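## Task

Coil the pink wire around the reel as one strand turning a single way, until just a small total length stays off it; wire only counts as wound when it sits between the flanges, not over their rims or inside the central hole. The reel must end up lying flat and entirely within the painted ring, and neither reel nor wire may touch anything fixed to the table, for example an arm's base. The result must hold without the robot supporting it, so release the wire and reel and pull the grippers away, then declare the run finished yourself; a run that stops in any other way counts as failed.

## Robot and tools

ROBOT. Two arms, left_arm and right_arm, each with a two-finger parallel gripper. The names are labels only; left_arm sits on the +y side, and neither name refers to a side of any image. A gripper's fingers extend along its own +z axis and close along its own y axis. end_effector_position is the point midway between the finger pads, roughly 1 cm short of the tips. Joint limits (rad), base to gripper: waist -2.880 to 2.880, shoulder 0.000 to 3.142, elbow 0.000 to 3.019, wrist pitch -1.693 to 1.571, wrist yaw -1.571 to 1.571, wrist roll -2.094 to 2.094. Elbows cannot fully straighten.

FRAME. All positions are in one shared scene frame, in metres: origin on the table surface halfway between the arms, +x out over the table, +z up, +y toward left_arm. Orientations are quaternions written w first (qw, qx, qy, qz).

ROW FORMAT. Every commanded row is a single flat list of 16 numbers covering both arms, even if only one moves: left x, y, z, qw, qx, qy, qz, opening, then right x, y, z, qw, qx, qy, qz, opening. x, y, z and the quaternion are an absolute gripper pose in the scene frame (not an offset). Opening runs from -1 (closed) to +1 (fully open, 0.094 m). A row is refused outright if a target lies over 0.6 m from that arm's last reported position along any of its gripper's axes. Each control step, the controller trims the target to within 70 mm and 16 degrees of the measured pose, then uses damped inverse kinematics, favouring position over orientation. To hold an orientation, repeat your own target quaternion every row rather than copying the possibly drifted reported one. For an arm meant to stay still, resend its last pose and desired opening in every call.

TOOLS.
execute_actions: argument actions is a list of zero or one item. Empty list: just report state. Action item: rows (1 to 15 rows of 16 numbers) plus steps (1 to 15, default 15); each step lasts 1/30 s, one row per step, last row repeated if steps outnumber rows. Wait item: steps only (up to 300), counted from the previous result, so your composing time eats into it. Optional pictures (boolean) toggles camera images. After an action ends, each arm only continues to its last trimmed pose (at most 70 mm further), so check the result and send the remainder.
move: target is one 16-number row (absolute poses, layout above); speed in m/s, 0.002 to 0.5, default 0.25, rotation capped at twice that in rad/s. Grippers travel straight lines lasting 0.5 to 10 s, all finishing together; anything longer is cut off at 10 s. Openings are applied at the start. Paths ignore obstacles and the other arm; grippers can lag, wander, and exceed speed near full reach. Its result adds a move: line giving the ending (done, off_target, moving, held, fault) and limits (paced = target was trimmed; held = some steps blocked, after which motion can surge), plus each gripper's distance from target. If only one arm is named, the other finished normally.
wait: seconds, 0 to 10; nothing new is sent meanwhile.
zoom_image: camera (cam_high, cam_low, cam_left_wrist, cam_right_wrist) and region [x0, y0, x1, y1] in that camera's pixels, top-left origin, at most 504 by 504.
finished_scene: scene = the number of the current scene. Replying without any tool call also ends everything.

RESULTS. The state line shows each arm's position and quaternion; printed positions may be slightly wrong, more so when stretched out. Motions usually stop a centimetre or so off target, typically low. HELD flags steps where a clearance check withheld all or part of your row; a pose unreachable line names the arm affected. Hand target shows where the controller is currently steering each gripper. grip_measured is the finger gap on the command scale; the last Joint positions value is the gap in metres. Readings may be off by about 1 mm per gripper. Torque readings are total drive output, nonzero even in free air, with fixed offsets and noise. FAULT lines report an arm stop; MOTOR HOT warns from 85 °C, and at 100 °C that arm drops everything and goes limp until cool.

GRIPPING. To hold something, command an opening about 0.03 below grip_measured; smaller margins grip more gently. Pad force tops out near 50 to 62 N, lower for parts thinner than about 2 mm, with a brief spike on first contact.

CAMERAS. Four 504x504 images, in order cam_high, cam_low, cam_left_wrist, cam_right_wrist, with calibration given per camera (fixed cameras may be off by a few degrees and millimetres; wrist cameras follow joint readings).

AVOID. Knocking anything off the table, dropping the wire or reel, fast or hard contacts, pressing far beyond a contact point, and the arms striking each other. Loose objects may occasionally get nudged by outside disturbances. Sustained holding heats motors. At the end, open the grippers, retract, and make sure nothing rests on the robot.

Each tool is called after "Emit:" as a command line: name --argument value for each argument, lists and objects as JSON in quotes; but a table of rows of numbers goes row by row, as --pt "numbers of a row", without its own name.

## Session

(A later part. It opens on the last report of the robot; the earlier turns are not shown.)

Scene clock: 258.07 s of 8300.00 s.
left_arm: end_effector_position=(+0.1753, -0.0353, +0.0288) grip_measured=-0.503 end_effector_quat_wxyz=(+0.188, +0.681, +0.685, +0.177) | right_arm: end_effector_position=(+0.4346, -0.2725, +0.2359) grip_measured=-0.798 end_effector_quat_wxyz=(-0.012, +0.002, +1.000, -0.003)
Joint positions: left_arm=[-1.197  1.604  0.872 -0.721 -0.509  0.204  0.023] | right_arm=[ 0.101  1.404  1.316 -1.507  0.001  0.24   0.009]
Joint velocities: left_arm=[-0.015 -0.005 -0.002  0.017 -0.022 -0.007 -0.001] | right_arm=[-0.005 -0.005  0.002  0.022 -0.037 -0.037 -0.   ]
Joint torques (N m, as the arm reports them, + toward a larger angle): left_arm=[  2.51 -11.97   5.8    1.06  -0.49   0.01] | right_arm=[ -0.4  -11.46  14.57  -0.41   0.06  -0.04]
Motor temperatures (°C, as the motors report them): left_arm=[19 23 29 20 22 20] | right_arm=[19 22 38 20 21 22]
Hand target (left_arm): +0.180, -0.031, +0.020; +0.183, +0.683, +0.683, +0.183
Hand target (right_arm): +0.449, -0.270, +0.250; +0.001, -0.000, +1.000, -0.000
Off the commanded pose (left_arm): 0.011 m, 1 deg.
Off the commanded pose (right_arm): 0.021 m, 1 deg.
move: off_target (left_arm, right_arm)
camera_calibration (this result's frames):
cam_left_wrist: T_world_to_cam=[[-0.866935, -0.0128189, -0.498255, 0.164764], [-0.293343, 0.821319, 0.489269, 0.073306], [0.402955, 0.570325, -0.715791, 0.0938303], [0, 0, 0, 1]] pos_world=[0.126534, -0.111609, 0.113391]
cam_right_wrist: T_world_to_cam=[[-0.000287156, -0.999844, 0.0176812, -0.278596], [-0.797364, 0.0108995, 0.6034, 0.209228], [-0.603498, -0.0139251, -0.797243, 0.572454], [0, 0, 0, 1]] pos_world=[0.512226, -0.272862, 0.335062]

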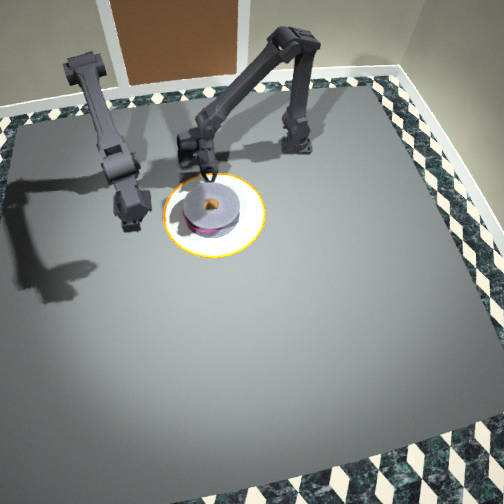

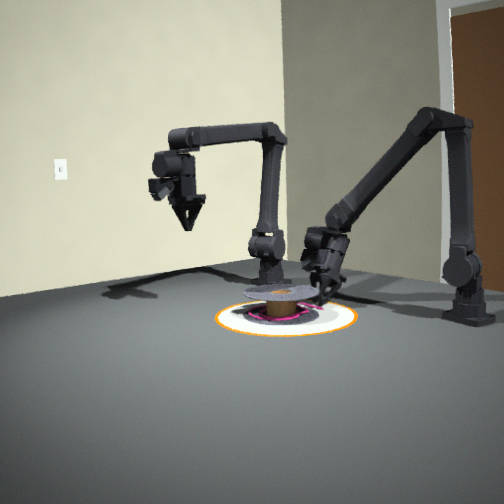

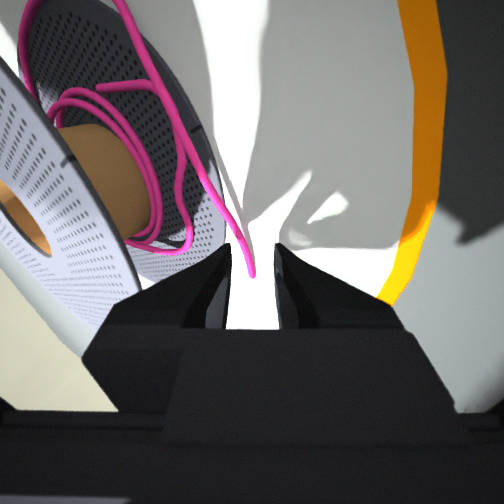

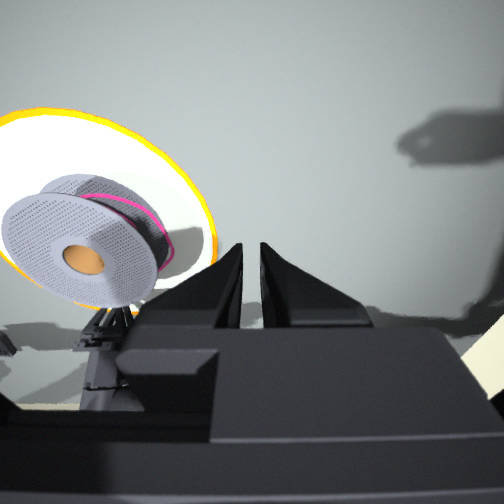

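Emit:
move --target '[0.188,-0.03,0.012,0.183,0.683,0.683,0.183,-0.6,0.45,-0.27,0.25,0,0,1,0,-0.8]' --speed 0.03

Emit:
move --target '[0.188,-0.03,0.010,0.183,0.683,0.683,0.183,-1,0.45,-0.27,0.25,0,0,1,0,-0.8]' --speed 0.03

Scene clock: 261.17 s of 8300.00 s.
left_arm: end_effector_position=(+0.1840, -0.0370, +0.0236) grip_measured=-0.597 end_effector_quat_wxyz=(+0.192, +0.680, +0.686, +0.176) | right_arm: end_effector_position=(+0.4346, -0.2725, +0.2359) grip_measured=-0.798 end_effector_quat_wxyz=(-0.012, +0.002, +1.000, -0.003)
Joint positions: left_arm=[-1.177  1.618  0.869 -0.686 -0.51   0.226  0.019] | right_arm=[ 0.101  1.404  1.316 -1.507  0.001  0.24   0.009]
Joint velocities: left_arm=[-0.005 -0.015 -0.012 -0.017 -0.081  0.007  0.001] | right_arm=[-0.005 -0.015 -0.007  0.007 -0.007  0.007  0.   ]
Joint torques (N m, as the arm reports them, + toward a larger angle): left_arm=[  2.3  -11.84   5.43   1.08  -0.39   0.  ] | right_arm=[ -0.36 -11.44  14.57  -0.43   0.06  -0.04]
Motor temperatures (°C, as the motors report them): left_arm=[19 23 29 20 22 20] | right_arm=[19 22 38 20 21 22]
Hand target (left_arm): +0.188, -0.030, +0.012; +0.183, +0.683, +0.683, +0.183
Hand target (right_arm): +0.449, -0.270, +0.250; +0.001, -0.000, +1.000, -0.000
Off the commanded pose (left_arm): 0.014 m, 1 deg.
Off the commanded pose (right_arm): 0.021 m, 1 deg.
move: off_target (left_arm, right_arm)
camera_calibration (this result's frames):
cam_left_wrist: T_world_to_cam=[[-0.864688, -0.0167446, -0.50203, 0.169191], [-0.29611, 0.824312, 0.482522, 0.080557], [0.40575, 0.565887, -0.717732, 0.0869508], [0, 0, 0, 1]] pos_world=[0.134871, -0.112775, 0.108476]
cam_right_wrist: T_world_to_cam=[[-0.000287156, -0.999844, 0.0176812, -0.278596], [-0.797364, 0.0108995, 0.6034, 0.209228], [-0.603498, -0.0139251, -0.797243, 0.572454], [0, 0, 0, 1]] pos_world=[0.512226, -0.272862, 0.335062]

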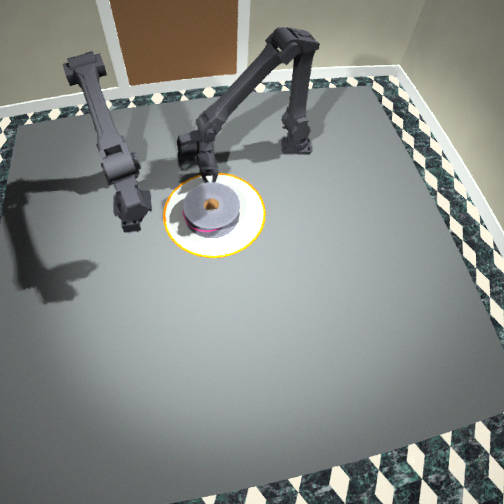

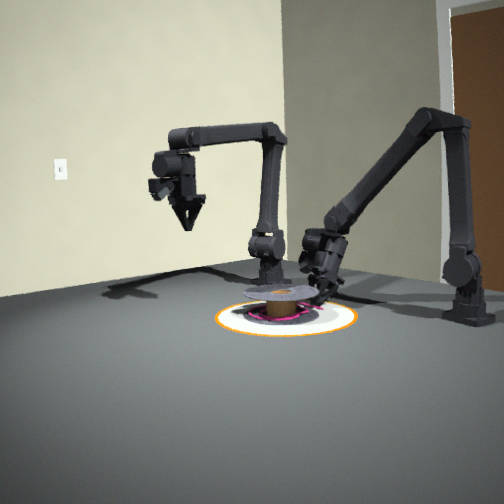

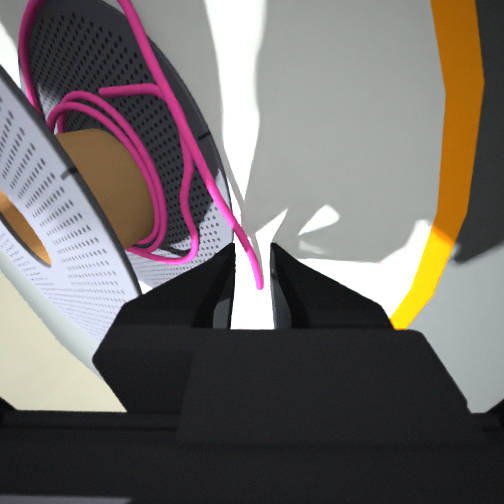

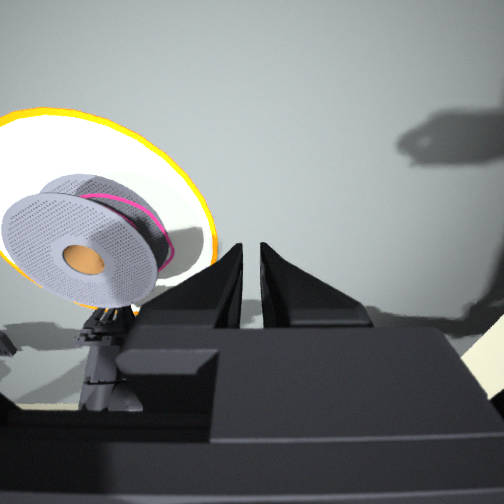

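Scene clock: 262.10 s of 8300.00 s.
left_arm: end_effector_position=(+0.1841, -0.0375, +0.0215) grip_measured=-0.988 end_effector_quat_wxyz=(+0.191, +0.680, +0.685, +0.176) | right_arm: end_effector_position=(+0.4346, -0.2725, +0.2359) grip_measured=-0.798 end_effector_quat_wxyz=(-0.012, +0.002, +1.000, -0.003)
Joint positions: left_arm=[-1.177  1.623  0.869 -0.681 -0.51   0.226  0.001] | right_arm=[ 0.101  1.404  1.316 -1.507  0.001  0.24   0.009]
Joint velocities: left_arm=[ 0.005 -0.015  0.012 -0.007 -0.022 -0.051 -0.001] | right_arm=[-0.005 -0.005 -0.007  0.002 -0.037 -0.022 -0.002]
Joint torques (N m, as the arm reports them, + toward a larger angle): left_arm=[  2.4  -12.16   5.26   1.17  -0.38   0.  ] | right_arm=[ -0.38 -11.49  14.58  -0.42   0.06  -0.04]
Motor temperatures (°C, as the motors report them): left_arm=[19 23 29 20 22 20] | right_arm=[19 22 38 20 21 22]
Hand target (left_arm): +0.188, -0.030, +0.010; +0.183, +0.683, +0.683, +0.183
Hand target (right_arm): +0.449, -0.270, +0.250; +0.001, -0.000, +1.000, -0.000
Off the commanded pose (left_arm): 0.014 m, 1 deg.
Off the commanded pose (right_arm): 0.021 m, 1 deg.
move: off_target (left_arm, right_arm)
camera_calibration (this result's frames):
cam_left_wrist: T_world_to_cam=[[-0.864728, -0.0161755, -0.50198, 0.168249], [-0.295806, 0.824137, 0.483008, 0.0819913], [0.405888, 0.566159, -0.717439, 0.0856882], [0, 0, 0, 1]] pos_world=[0.134963, -0.113364, 0.106331]
cam_right_wrist: T_world_to_cam=[[-0.000287156, -0.999844, 0.0176812, -0.278596], [-0.797364, 0.0108995, 0.6034, 0.209228], [-0.603498, -0.0139251, -0.797243, 0.572454], [0, 0, 0, 1]] pos_world=[0.512226, -0.272862, 0.335062]

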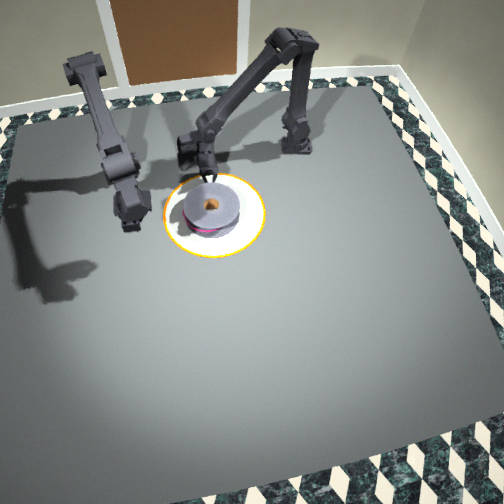

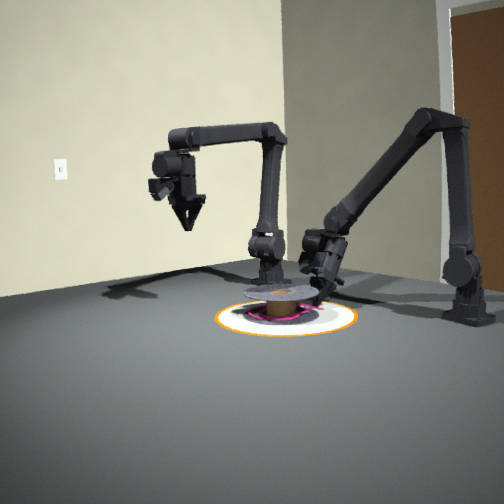

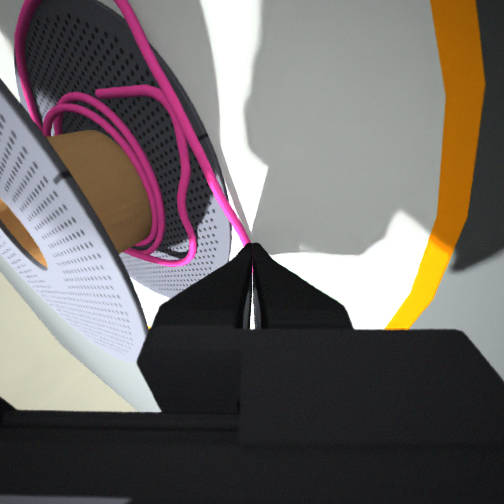

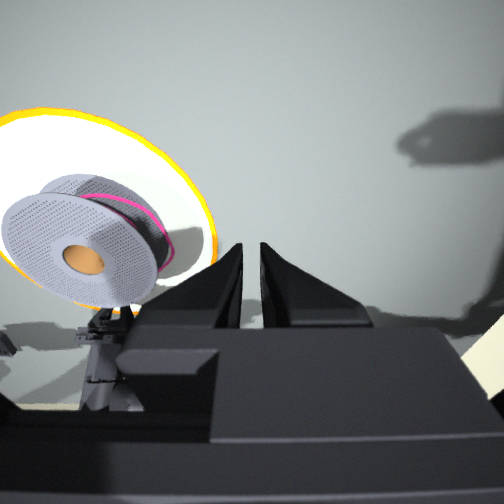

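Missed (sitting on it). Open slightly, press lower, close.

Emit:
move --target '[0.190,-0.03,0.002,0.183,0.683,0.683,0.183,-0.8,0.45,-0.27,0.25,0,0,1,0,-0.8]' --speed 0.02

Emit:
move --target '[0.190,-0.03,0.002,0.183,0.683,0.683,0.183,-1,0.45,-0.27,0.25,0,0,1,0,-0.8]' --speed 0.03

Scene clock: 268.33 s of 8300.00 s.
left_arm: end_effector_position=(+0.1851, -0.0398, +0.0207) grip_measured=-0.803 end_effector_quat_wxyz=(+0.197, +0.680, +0.684, +0.174) | right_arm: end_effector_position=(+0.4346, -0.2725, +0.2359) grip_measured=-0.798 end_effector_quat_wxyz=(-0.012, +0.002, +1.000, -0.003)
Joint positions: left_arm=[-1.177  1.625  0.866 -0.663 -0.512  0.232  0.009] | right_arm=[ 0.101  1.404  1.316 -1.507  0.001  0.24   0.009]
Joint velocities: left_arm=[ 0.015 -0.005  0.002 -0.012 -0.037 -0.066 -0.   ] | right_arm=[ 0.005 -0.005 -0.007 -0.002 -0.051  0.037 -0.   ]
Joint torques (N m, as the arm reports them, + toward a larger angle): left_arm=[  2.74 -10.88   4.95   1.56  -0.3    0.  ] | right_arm=[ -0.36 -11.5   14.58  -0.42   0.06  -0.04]
Motor temperatures (°C, as the motors report them): left_arm=[19 23 29 20 22 20] | right_arm=[19 22 38 20 21 22]
Hand target (left_arm): +0.190, -0.030, +0.003; +0.183, +0.683, +0.683, +0.183
Hand target (right_arm): +0.449, -0.270, +0.250; +0.001, -0.000, +1.000, -0.000
Off the commanded pose (left_arm): 0.022 m, 2 deg.
Off the commanded pose (right_arm): 0.021 m, 1 deg.
After step 90, 1.93 s passed at rest.
move: off_target (left_arm, right_arm)
camera_calibration (this result's frames):
cam_left_wrist: T_world_to_cam=[[-0.86228, -0.0174367, -0.506131, 0.168218], [-0.294692, 0.830054, 0.473462, 0.0847742], [0.41186, 0.55741, -0.720878, 0.0846013], [0, 0, 0, 1]] pos_world=[0.135189, -0.114592, 0.10599]
cam_right_wrist: T_world_to_cam=[[-0.000287156, -0.999844, 0.0176812, -0.278596], [-0.797364, 0.0108995, 0.6034, 0.209228], [-0.603498, -0.0139251, -0.797243, 0.572454], [0, 0, 0, 1]] pos_world=[0.512226, -0.272862, 0.335062]

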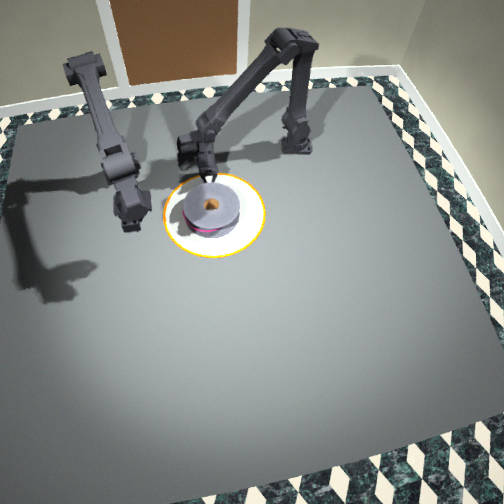

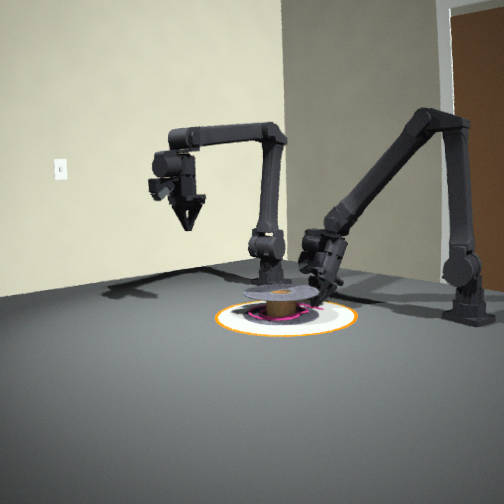

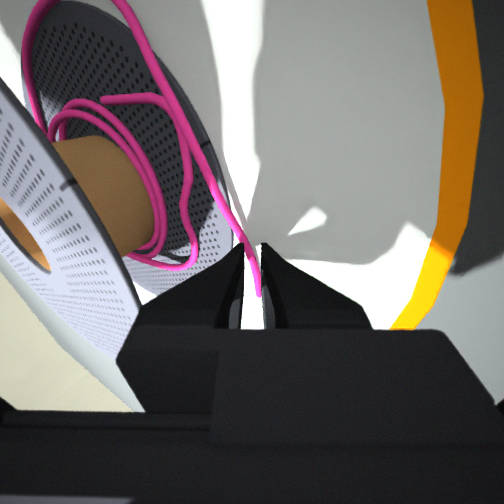

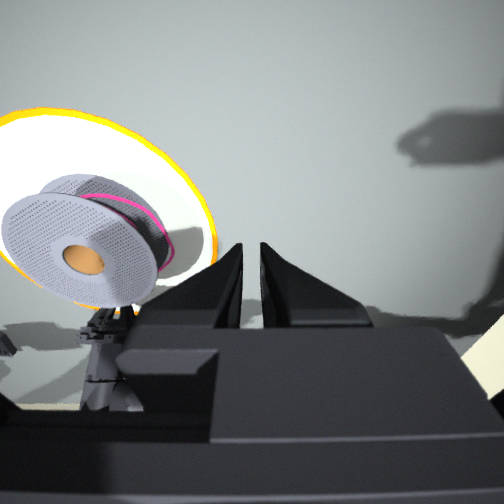

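Scene clock: 269.30 s of 8300.00 s.
left_arm: end_effector_position=(+0.1854, -0.0400, +0.0204) grip_measured=-0.987 end_effector_quat_wxyz=(+0.197, +0.680, +0.685, +0.174) | right_arm: end_effector_position=(+0.4346, -0.2725, +0.2359) grip_measured=-0.798 end_effector_quat_wxyz=(-0.012, +0.002, +1.000, -0.003)
Joint positions: left_arm=[-1.176  1.626  0.866 -0.661 -0.512  0.232  0.001] | right_arm=[ 0.101  1.404  1.316 -1.507  0.001  0.24   0.009]
Joint velocities: left_arm=[-0.005 -0.005  0.012 -0.002  0.022  0.007 -0.001] | right_arm=[ 0.005 -0.005  0.007  0.007 -0.007 -0.007 -0.002]
Joint torques (N m, as the arm reports them, + toward a larger angle): left_arm=[  2.68 -10.84   4.97   1.48  -0.29   0.01] | right_arm=[ -0.34 -11.46  14.58  -0.43   0.06  -0.04]
Motor temperatures (°C, as the motors report them): left_arm=[19 23 29 20 22 20] | right_arm=[19 22 38 20 21 22]
Hand target (left_arm): +0.190, -0.030, +0.003; +0.183, +0.683, +0.683, +0.183
Hand target (right_arm): +0.449, -0.270, +0.250; +0.001, -0.000, +1.000, -0.000
Off the commanded pose (left_arm): 0.021 m, 2 deg.
Off the commanded pose (right_arm): 0.021 m, 1 deg.
move: off_target (left_arm, right_arm)
camera_calibration (this result's frames):
cam_left_wrist: T_world_to_cam=[[-0.862152, -0.0186624, -0.506306, 0.168341], [-0.295433, 0.83036, 0.472464, 0.0853375], [0.411599, 0.556915, -0.72141, 0.0844295], [0, 0, 0, 1]] pos_world=[0.135596, -0.114739, 0.105821]
cam_right_wrist: T_world_to_cam=[[-0.000287156, -0.999844, 0.0176812, -0.278596], [-0.797364, 0.0108995, 0.6034, 0.209228], [-0.603498, -0.0139251, -0.797243, 0.572454], [0, 0, 0, 1]] pos_world=[0.512226, -0.272862, 0.335062]

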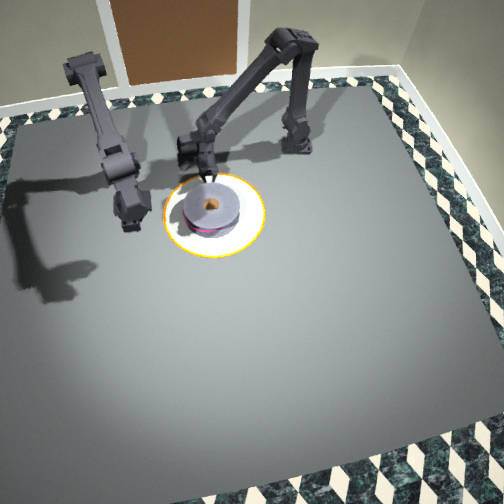

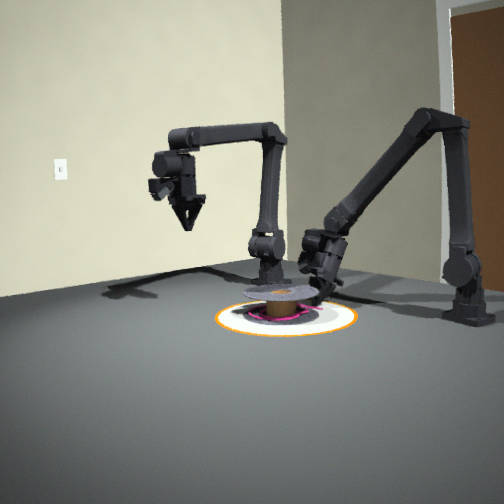

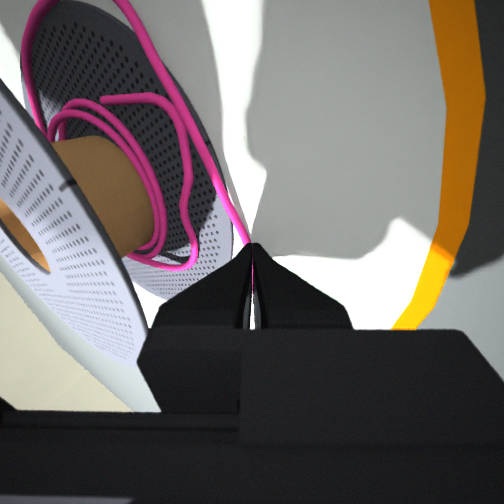

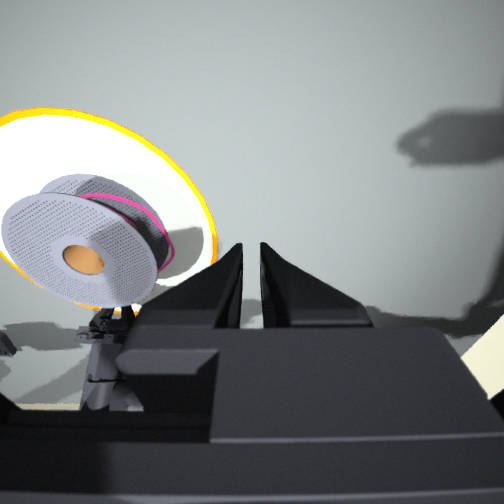

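Emit:
move --target '[0.190,-0.025,0.024,0.045,0.641,0.764,0.053,-0.75,0.45,-0.27,0.25,0,0,1,0,-0.8]' --speed 0.05

Scene clock: 277.73 s of 8300.00 s.
left_arm: end_effector_position=(+0.1833, -0.0191, +0.0219) grip_measured=-0.753 end_effector_quat_wxyz=(+0.049, +0.651, +0.755, +0.056) | right_arm: end_effector_position=(+0.4346, -0.2725, +0.2359) grip_measured=-0.798 end_effector_quat_wxyz=(-0.012, +0.002, +1.000, -0.003)
Joint positions: left_arm=[-1.025  1.609  0.928 -0.859 -0.146  0.206  0.012] | right_arm=[ 0.101  1.404  1.316 -1.507  0.001  0.24   0.009]
Joint velocities: left_arm=[-0.005 -0.005 -0.017  0.007 -0.022 -0.007  0.001] | right_arm=[-0.015 -0.024 -0.002  0.007  0.051  0.066 -0.001]
Joint torques (N m, as the arm reports them, + toward a larger angle): left_arm=[  2.6  -12.4    9.58  -0.89  -0.01  -0.3 ] | right_arm=[ -0.36 -11.44  14.57  -0.42   0.06  -0.04]
Motor temperatures (°C, as the motors report them): left_arm=[19 23 29 20 22 20] | right_arm=[19 22 38 20 21 22]
Hand target (left_arm): +0.191, -0.025, +0.025; +0.045, +0.640, +0.765, +0.056
Hand target (right_arm): +0.449, -0.270, +0.250; +0.001, -0.000, +1.000, -0.000
Off the commanded pose (left_arm): 0.009 m, 2 deg.
Off the commanded pose (right_arm): 0.021 m, 1 deg.
After step 90, 0.93 s passed at rest.
move: off_target (right_arm)
camera_calibration (this result's frames):
cam_left_wrist: T_world_to_cam=[[-0.977578, -0.148621, -0.149173, 0.178508], [-0.208024, 0.791509, 0.574665, 0.0476804], [0.0326647, 0.592812, -0.804678, 0.14665], [0, 0, 0, 1]] pos_world=[0.179634, -0.0981456, 0.117235]
cam_right_wrist: T_world_to_cam=[[-0.000287156, -0.999844, 0.0176812, -0.278596], [-0.797364, 0.0108995, 0.6034, 0.209228], [-0.603498, -0.0139251, -0.797243, 0.572454], [0, 0, 0, 1]] pos_world=[0.512226, -0.272862, 0.335062]

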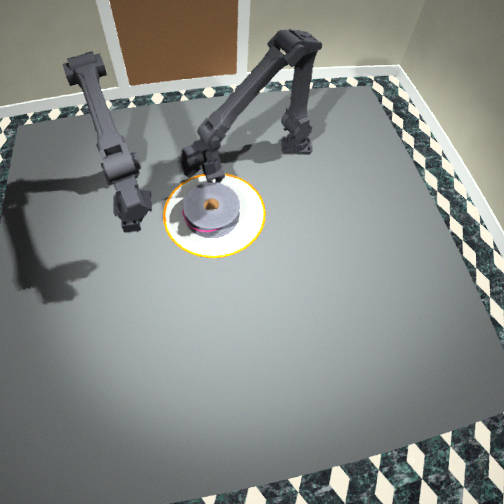

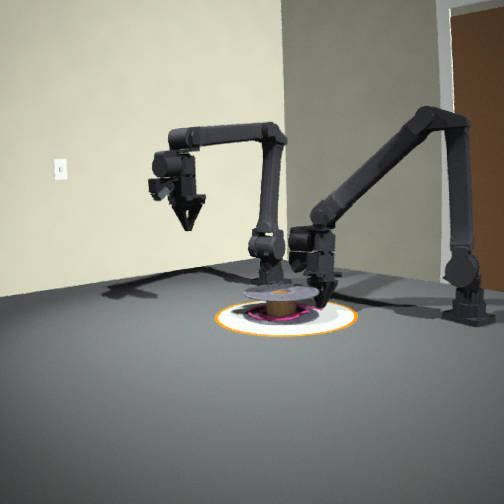

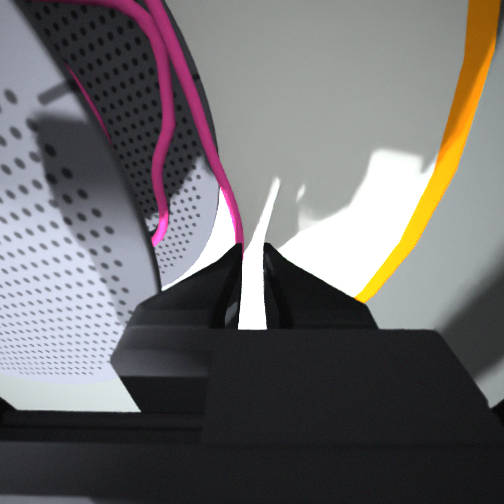

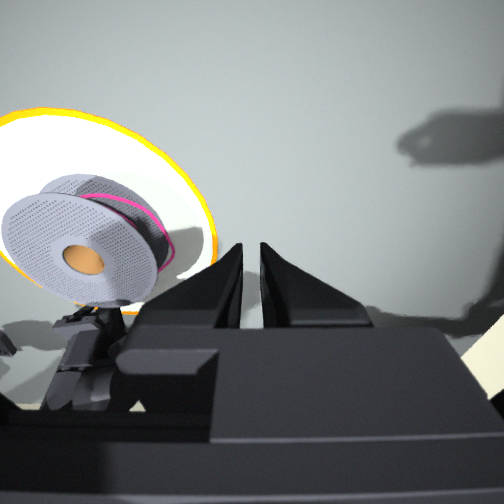

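Emit:
move --target '[0.198,-0.036,0.04,0.045,0.641,0.764,0.053,-0.7,0.45,-0.27,0.25,0,0,1,0,-0.8]' --speed 0.03

Emit:
move --target '[0.196,-0.03,0.010,0.045,0.641,0.764,0.053,-0.7,0.45,-0.27,0.25,0,0,1,0,-0.8]' --speed 0.03

Scene clock: 282.03 s of 8300.00 s.
left_arm: end_effector_position=(+0.1865, -0.0217, +0.0319) grip_measured=-0.703 end_effector_quat_wxyz=(+0.039, +0.649, +0.758, +0.058) | right_arm: end_effector_position=(+0.4346, -0.2725, +0.2359) grip_measured=-0.798 end_effector_quat_wxyz=(-0.012, +0.002, +1.000, -0.003)
Joint positions: left_arm=[-1.017  1.609  0.962 -0.911 -0.14   0.205  0.014] | right_arm=[ 0.101  1.404  1.316 -1.507  0.001  0.24   0.009]
Joint velocities: left_arm=[ 0.015  0.005  0.002  0.002 -0.007 -0.022 -0.   ] | right_arm=[-0.005  0.005 -0.017  0.002  0.037 -0.037 -0.   ]
Joint torques (N m, as the arm reports them, + toward a larger angle): left_arm=[  2.61 -12.84  11.12  -0.7   -0.03  -0.17] | right_arm=[ -0.36 -11.46  14.59  -0.42   0.06  -0.04]
Motor temperatures (°C, as the motors report them): left_arm=[19 23 30 20 22 20] | right_arm=[19 22 38 20 21 22]
Hand target (left_arm): +0.198, -0.035, +0.041; +0.046, +0.641, +0.764, +0.053
Hand target (right_arm): +0.449, -0.270, +0.250; +0.001, -0.000, +1.000, -0.000
Off the commanded pose (left_arm): 0.020 m, 1 deg.
Off the commanded pose (right_arm): 0.021 m, 1 deg.
After step 90, 0.03 s passed at rest.
move: off_target (left_arm, right_arm)
camera_calibration (this result's frames):
cam_left_wrist: T_world_to_cam=[[-0.978162, -0.154221, -0.139341, 0.182353], [-0.207056, 0.78144, 0.588625, 0.0437558], [0.0181085, 0.604622, -0.796307, 0.158903], [0, 0, 0, 1]] pos_world=[0.184553, -0.102146, 0.126189]
cam_right_wrist: T_world_to_cam=[[-0.000287156, -0.999844, 0.0176812, -0.278596], [-0.797364, 0.0108995, 0.6034, 0.209228], [-0.603498, -0.0139251, -0.797243, 0.572454], [0, 0, 0, 1]] pos_world=[0.512226, -0.272862, 0.335062]

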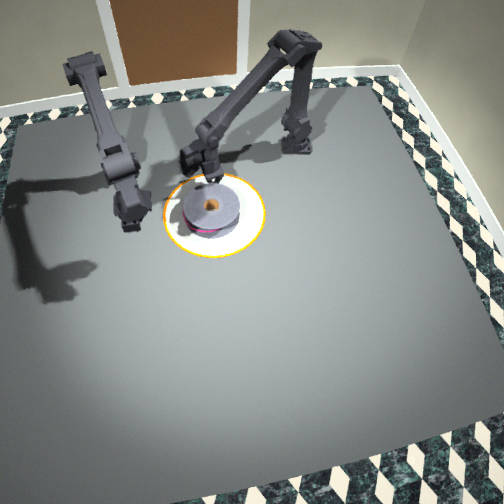

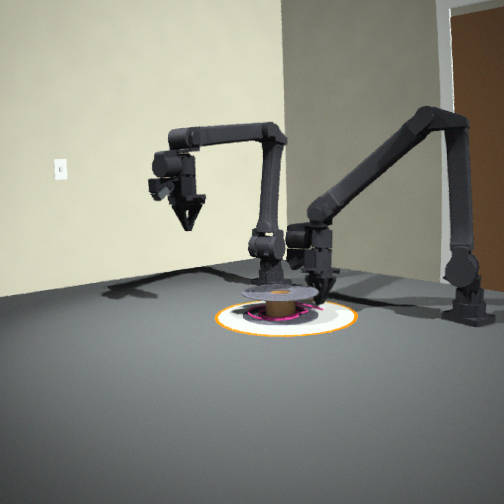

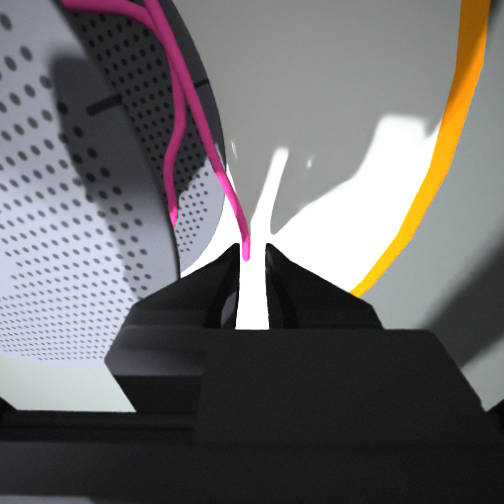

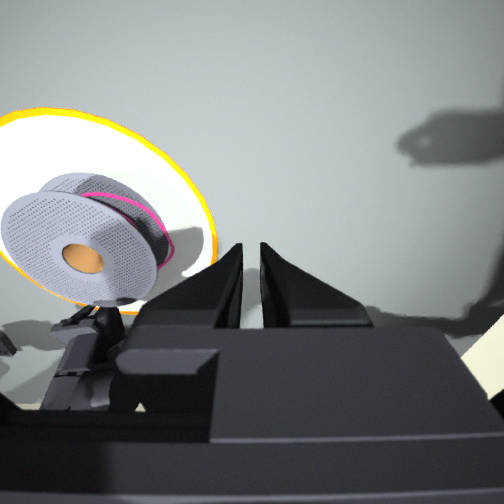

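Scene clock: 283.17 s of 8300.00 s.
left_arm: end_effector_position=(+0.1911, -0.0296, +0.0203) grip_measured=-0.703 end_effector_quat_wxyz=(+0.048, +0.647, +0.759, +0.053) | right_arm: end_effector_position=(+0.4346, -0.2725, +0.2359) grip_measured=-0.798 end_effector_quat_wxyz=(-0.012, +0.002, +1.000, -0.003)
Joint positions: left_arm=[-1.013  1.639  0.962 -0.861 -0.139  0.205  0.014] | right_arm=[ 0.101  1.404  1.316 -1.507  0.001  0.24   0.009]
Joint velocities: left_arm=[-0.015 -0.005 -0.002  0.007 -0.007  0.007 -0.   ] | right_arm=[ 0.005  0.005 -0.017  0.007 -0.022 -0.037  0.001]
Joint torques (N m, as the arm reports them, + toward a larger angle): left_arm=[  2.28 -12.22   6.99   1.05  -0.03  -0.16] | right_arm=[ -0.38 -11.43  14.58  -0.42   0.06  -0.04]
Motor temperatures (°C, as the motors report them): left_arm=[19 23 30 20 22 20] | right_arm=[19 22 38 20 21 22]
Hand target (left_arm): +0.196, -0.030, +0.010; +0.045, +0.641, +0.764, +0.053
Hand target (right_arm): +0.449, -0.270, +0.250; +0.001, -0.000, +1.000, -0.000
Off the commanded pose (left_arm): 0.011 m, 1 deg.
Off the commanded pose (right_arm): 0.021 m, 1 deg.
move: off_target (left_arm, right_arm)
camera_calibration (this result's frames):
cam_left_wrist: T_world_to_cam=[[-0.976605, -0.16063, -0.142968, 0.183616], [-0.213984, 0.791697, 0.572212, 0.0597239], [0.0212726, 0.589418, -0.807548, 0.153528], [0, 0, 0, 1]] pos_world=[0.188835, -0.108281, 0.116057]
cam_right_wrist: T_world_to_cam=[[-0.000287156, -0.999844, 0.0176812, -0.278596], [-0.797364, 0.0108995, 0.6034, 0.209228], [-0.603498, -0.0139251, -0.797243, 0.572454], [0, 0, 0, 1]] pos_world=[0.512226, -0.272862, 0.335062]

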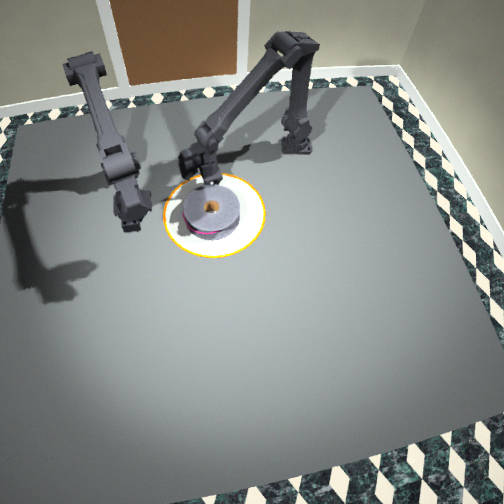

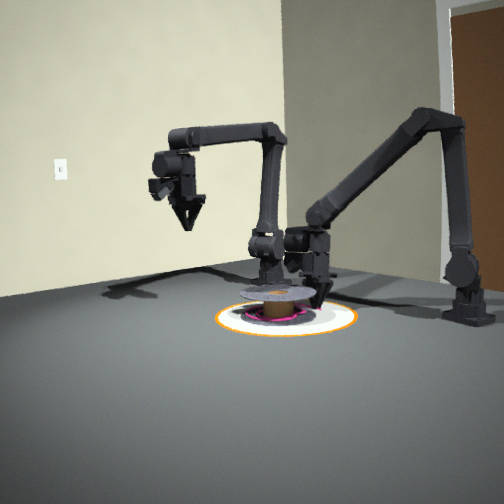

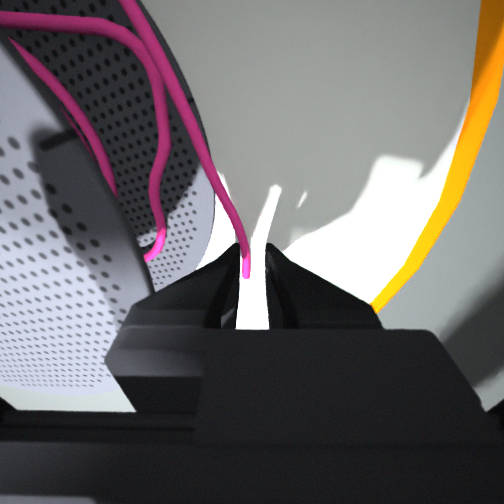

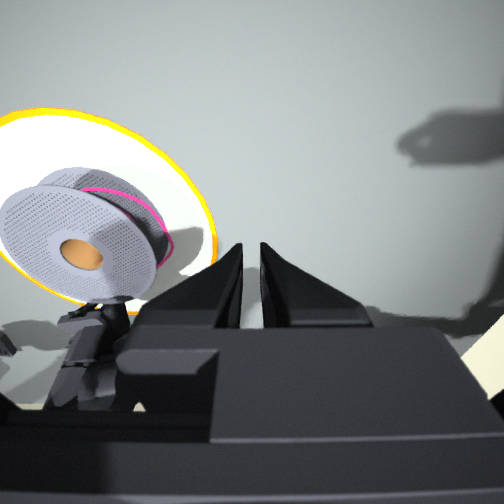

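Emit:
move --target '[0.196,-0.03,0.010,0.045,0.641,0.764,0.053,-1,0.45,-0.27,0.25,0,0,1,0,-0.8]' --speed 0.03

Scene clock: 285.50 s of 8300.00 s.
left_arm: end_effector_position=(+0.1911, -0.0296, +0.0197) grip_measured=-0.961 end_effector_quat_wxyz=(+0.048, +0.647, +0.759, +0.053) | right_arm: end_effector_position=(+0.4346, -0.2725, +0.2359) grip_measured=-0.798 end_effector_quat_wxyz=(-0.012, +0.002, +1.000, -0.003)
Joint positions: left_arm=[-1.013  1.641  0.962 -0.86  -0.139  0.205  0.002] | right_arm=[ 0.101  1.404  1.316 -1.507  0.001  0.24   0.009]
Joint velocities: left_arm=[-0.005 -0.005  0.012  0.007  0.051 -0.051  0.   ] | right_arm=[ 0.005 -0.005 -0.002  0.012  0.037  0.037 -0.   ]
Joint torques (N m, as the arm reports them, + toward a larger angle): left_arm=[  2.36 -12.45   6.93   1.04  -0.03  -0.16] | right_arm=[ -0.37 -11.47  14.57  -0.42   0.06  -0.04]
Motor temperatures (°C, as the motors report them): left_arm=[19 23 30 20 22 20] | right_arm=[19 22 38 20 21 22]
Hand target (left_arm): +0.196, -0.030, +0.010; +0.045, +0.641, +0.764, +0.053
Hand target (right_arm): +0.449, -0.270, +0.250; +0.001, -0.000, +1.000, -0.000
Off the commanded pose (left_arm): 0.011 m, 1 deg.
Off the commanded pose (right_arm): 0.021 m, 1 deg.
move: off_target (left_arm, right_arm)
camera_calibration (this result's frames):
cam_left_wrist: T_world_to_cam=[[-0.976644, -0.160528, -0.142818, 0.183541], [-0.213829, 0.791288, 0.572835, 0.0600295], [0.0210541, 0.589994, -0.807133, 0.153101], [0, 0, 0, 1]] pos_world=[0.188867, -0.108366, 0.115398]
cam_right_wrist: T_world_to_cam=[[-0.000287156, -0.999844, 0.0176812, -0.278596], [-0.797364, 0.0108995, 0.6034, 0.209228], [-0.603498, -0.0139251, -0.797243, 0.572454], [0, 0, 0, 1]] pos_world=[0.512226, -0.272862, 0.335062]

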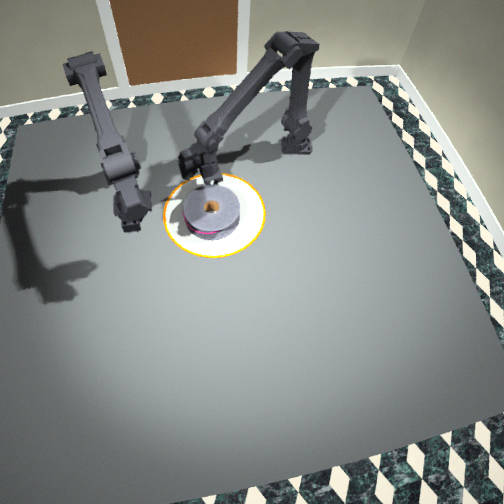

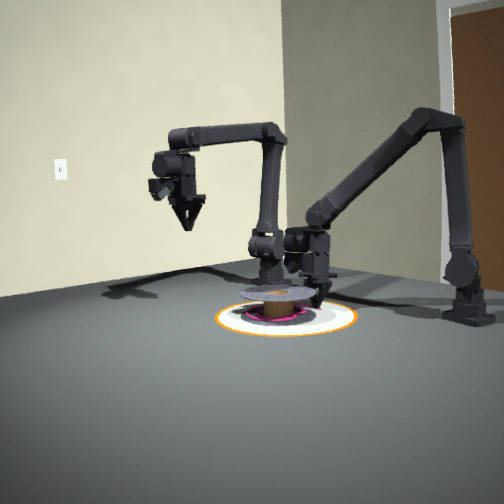

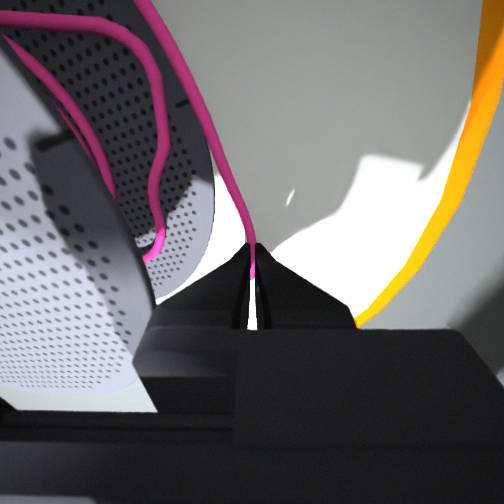

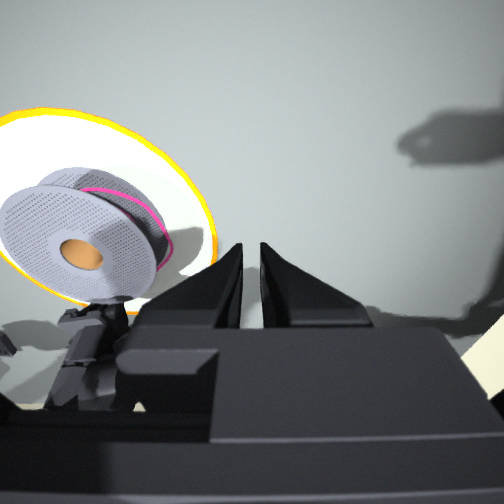

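Emit:
move --target '[0.185,-0.02,0.048,0.395,0.586,0.586,0.395,-1,0.45,-0.27,0.25,0,0,1,0,-0.8]' --speed 0.1

Emit:
move --target '[0.248,0.035,0.044,0.525,0.779,0.283,0.191,-1,0.45,-0.27,0.25,0,0,1,0,-0.8]' --speed 0.08

Scene clock: 293.47 s of 8300.00 s.
left_arm: end_effector_position=(+0.1878, -0.0210, +0.0534) grip_measured=-0.961 end_effector_quat_wxyz=(+0.395, +0.588, +0.589, +0.389) | right_arm: end_effector_position=(+0.4346, -0.2725, +0.2359) grip_measured=-0.798 end_effector_quat_wxyz=(-0.012, +0.002, +1.000, -0.003)
Joint positions: left_arm=[-1.35   1.701  0.781 -0.569 -1.174  0.08   0.002] | right_arm=[ 0.101  1.404  1.316 -1.507  0.001  0.24   0.009]
Joint velocities: left_arm=[ 0.005 -0.005  0.012  0.012 -0.037 -0.022  0.   ] | right_arm=[-0.005  0.005 -0.002  0.002  0.007  0.007  0.   ]
Joint torques (N m, as the arm reports them, + toward a larger angle): left_arm=[  0.41 -11.93   4.49   1.06  -0.79  -0.35] | right_arm=[ -0.39 -11.46  14.58  -0.42   0.06  -0.04]
Motor temperatures (°C, as the motors report them): left_arm=[19 23 29 20 22 20] | right_arm=[19 22 38 20 21 22]
Hand target (left_arm): +0.184, -0.020, +0.046; +0.399, +0.589, +0.587, +0.387
Hand target (right_arm): +0.449, -0.270, +0.250; +0.001, -0.000, +1.000, -0.000
Off the commanded pose (left_arm): 0.006 m, 1 deg.
Off the commanded pose (right_arm): 0.021 m, 1 deg.
move: off_target (right_arm)
camera_calibration (this result's frames):
cam_left_wrist: T_world_to_cam=[[-0.384971, -0.00878892, -0.922887, 0.120275], [-0.533991, 0.817707, 0.214961, 0.112996], [0.752762, 0.575567, -0.319487, 0.0115581], [0, 0, 0, 1]] pos_world=[0.0979407, -0.097993, 0.0904029]
cam_right_wrist: T_world_to_cam=[[-0.000287156, -0.999844, 0.0176812, -0.278596], [-0.797364, 0.0108995, 0.6034, 0.209228], [-0.603498, -0.0139251, -0.797243, 0.572454], [0, 0, 0, 1]] pos_world=[0.512226, -0.272862, 0.335062]

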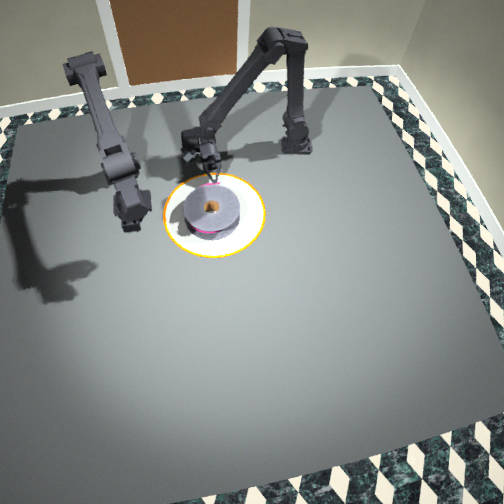

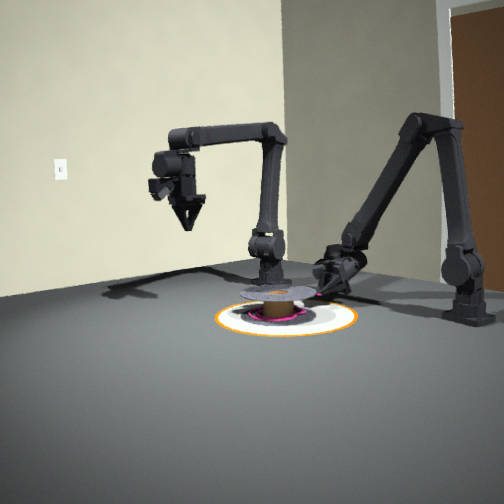

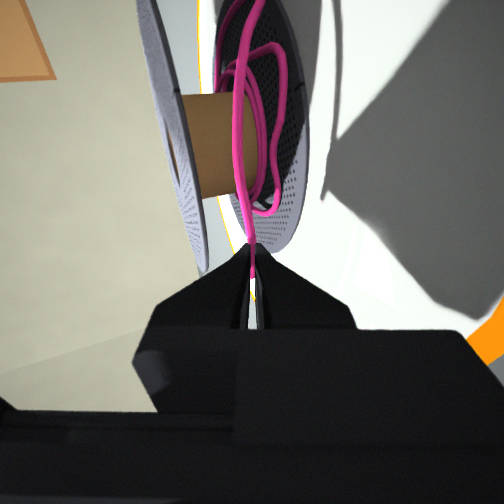

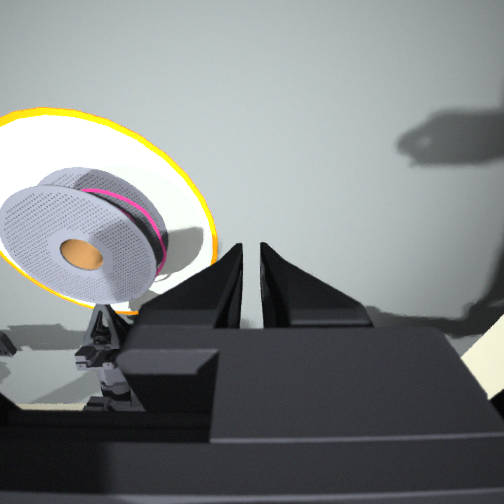

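Scene clock: 299.17 s of 8300.00 s.
left_arm: end_effector_position=(+0.2490, +0.0313, +0.0400) grip_measured=-0.961 end_effector_quat_wxyz=(+0.516, +0.787, +0.285, +0.183) | right_arm: end_effector_position=(+0.4346, -0.2725, +0.2359) grip_measured=-0.798 end_effector_quat_wxyz=(-0.012, +0.002, +1.000, -0.003)
Joint positions: left_arm=[-0.808  1.554  0.219  0.92  -0.111  1.515  0.002] | right_arm=[ 0.101  1.404  1.316 -1.507  0.001  0.24   0.009]
Joint velocities: left_arm=[ 0.005 -0.005 -0.002  0.002  0.007  0.022 -0.   ] | right_arm=[ 0.015 -0.015 -0.007 -0.002  0.066  0.051  0.001]
Joint torques (N m, as the arm reports them, + toward a larger angle): left_arm=[ 2.29 -8.34  2.44  3.11  0.11 -0.04] | right_arm=[ -0.36 -11.48  14.58  -0.42   0.06  -0.04]
Motor temperatures (°C, as the motors report them): left_arm=[19 23 29 20 22 20] | right_arm=[19 22 38 20 21 22]
Hand target (left_arm): +0.251, +0.035, +0.045; +0.523, +0.782, +0.280, +0.192
Hand target (right_arm): +0.449, -0.270, +0.250; +0.001, -0.000, +1.000, -0.000
Off the commanded pose (left_arm): 0.005 m, 2 deg.
Off the commanded pose (right_arm): 0.021 m, 1 deg.
move: off_target (right_arm)
camera_calibration (this result's frames):
cam_left_wrist: T_world_to_cam=[[-0.262136, 0.302805, -0.916293, 0.0912952], [0.286388, 0.931132, 0.225778, -0.102511], [0.921556, -0.203231, -0.330803, -0.0860754], [0, 0, 0, 1]] pos_world=[0.132613, 0.0503136, 0.0783239]
cam_right_wrist: T_world_to_cam=[[-0.000287156, -0.999844, 0.0176812, -0.278596], [-0.797364, 0.0108995, 0.6034, 0.209228], [-0.603498, -0.0139251, -0.797243, 0.572454], [0, 0, 0, 1]] pos_world=[0.512226, -0.272862, 0.335062]

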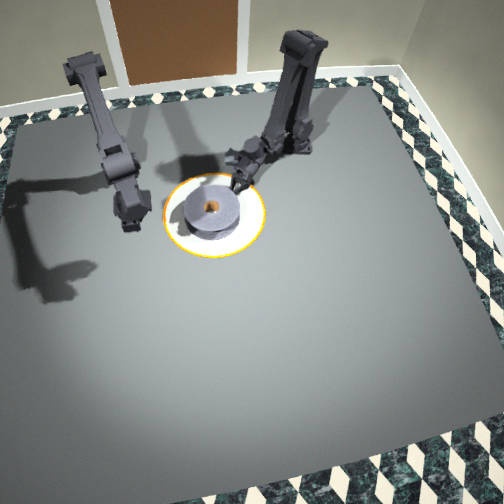

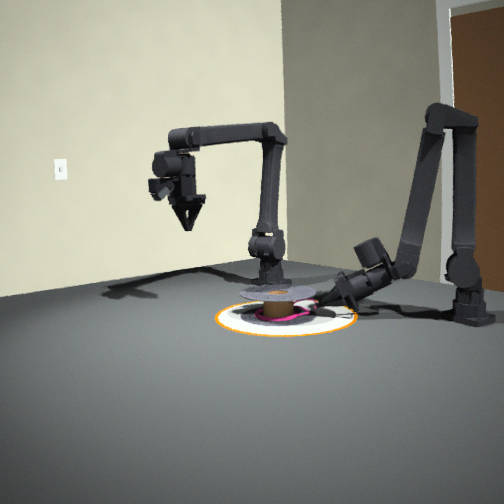

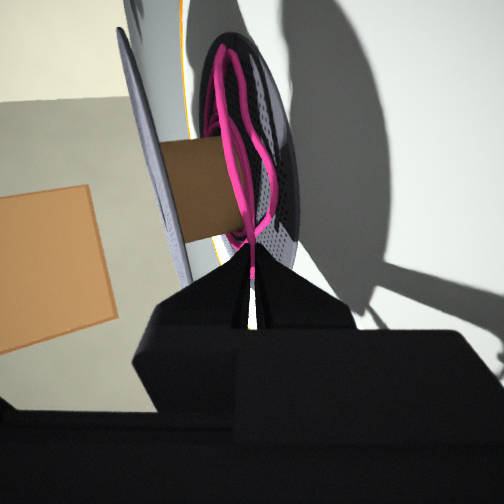

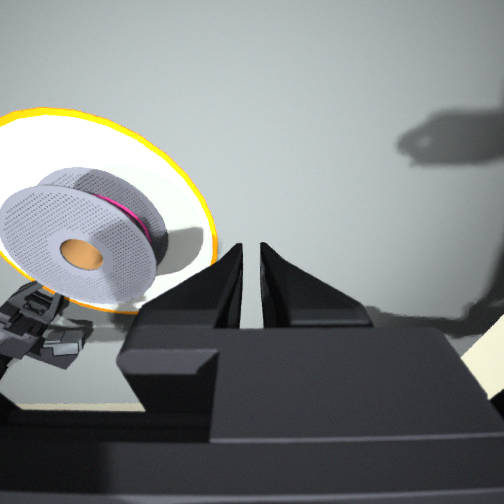

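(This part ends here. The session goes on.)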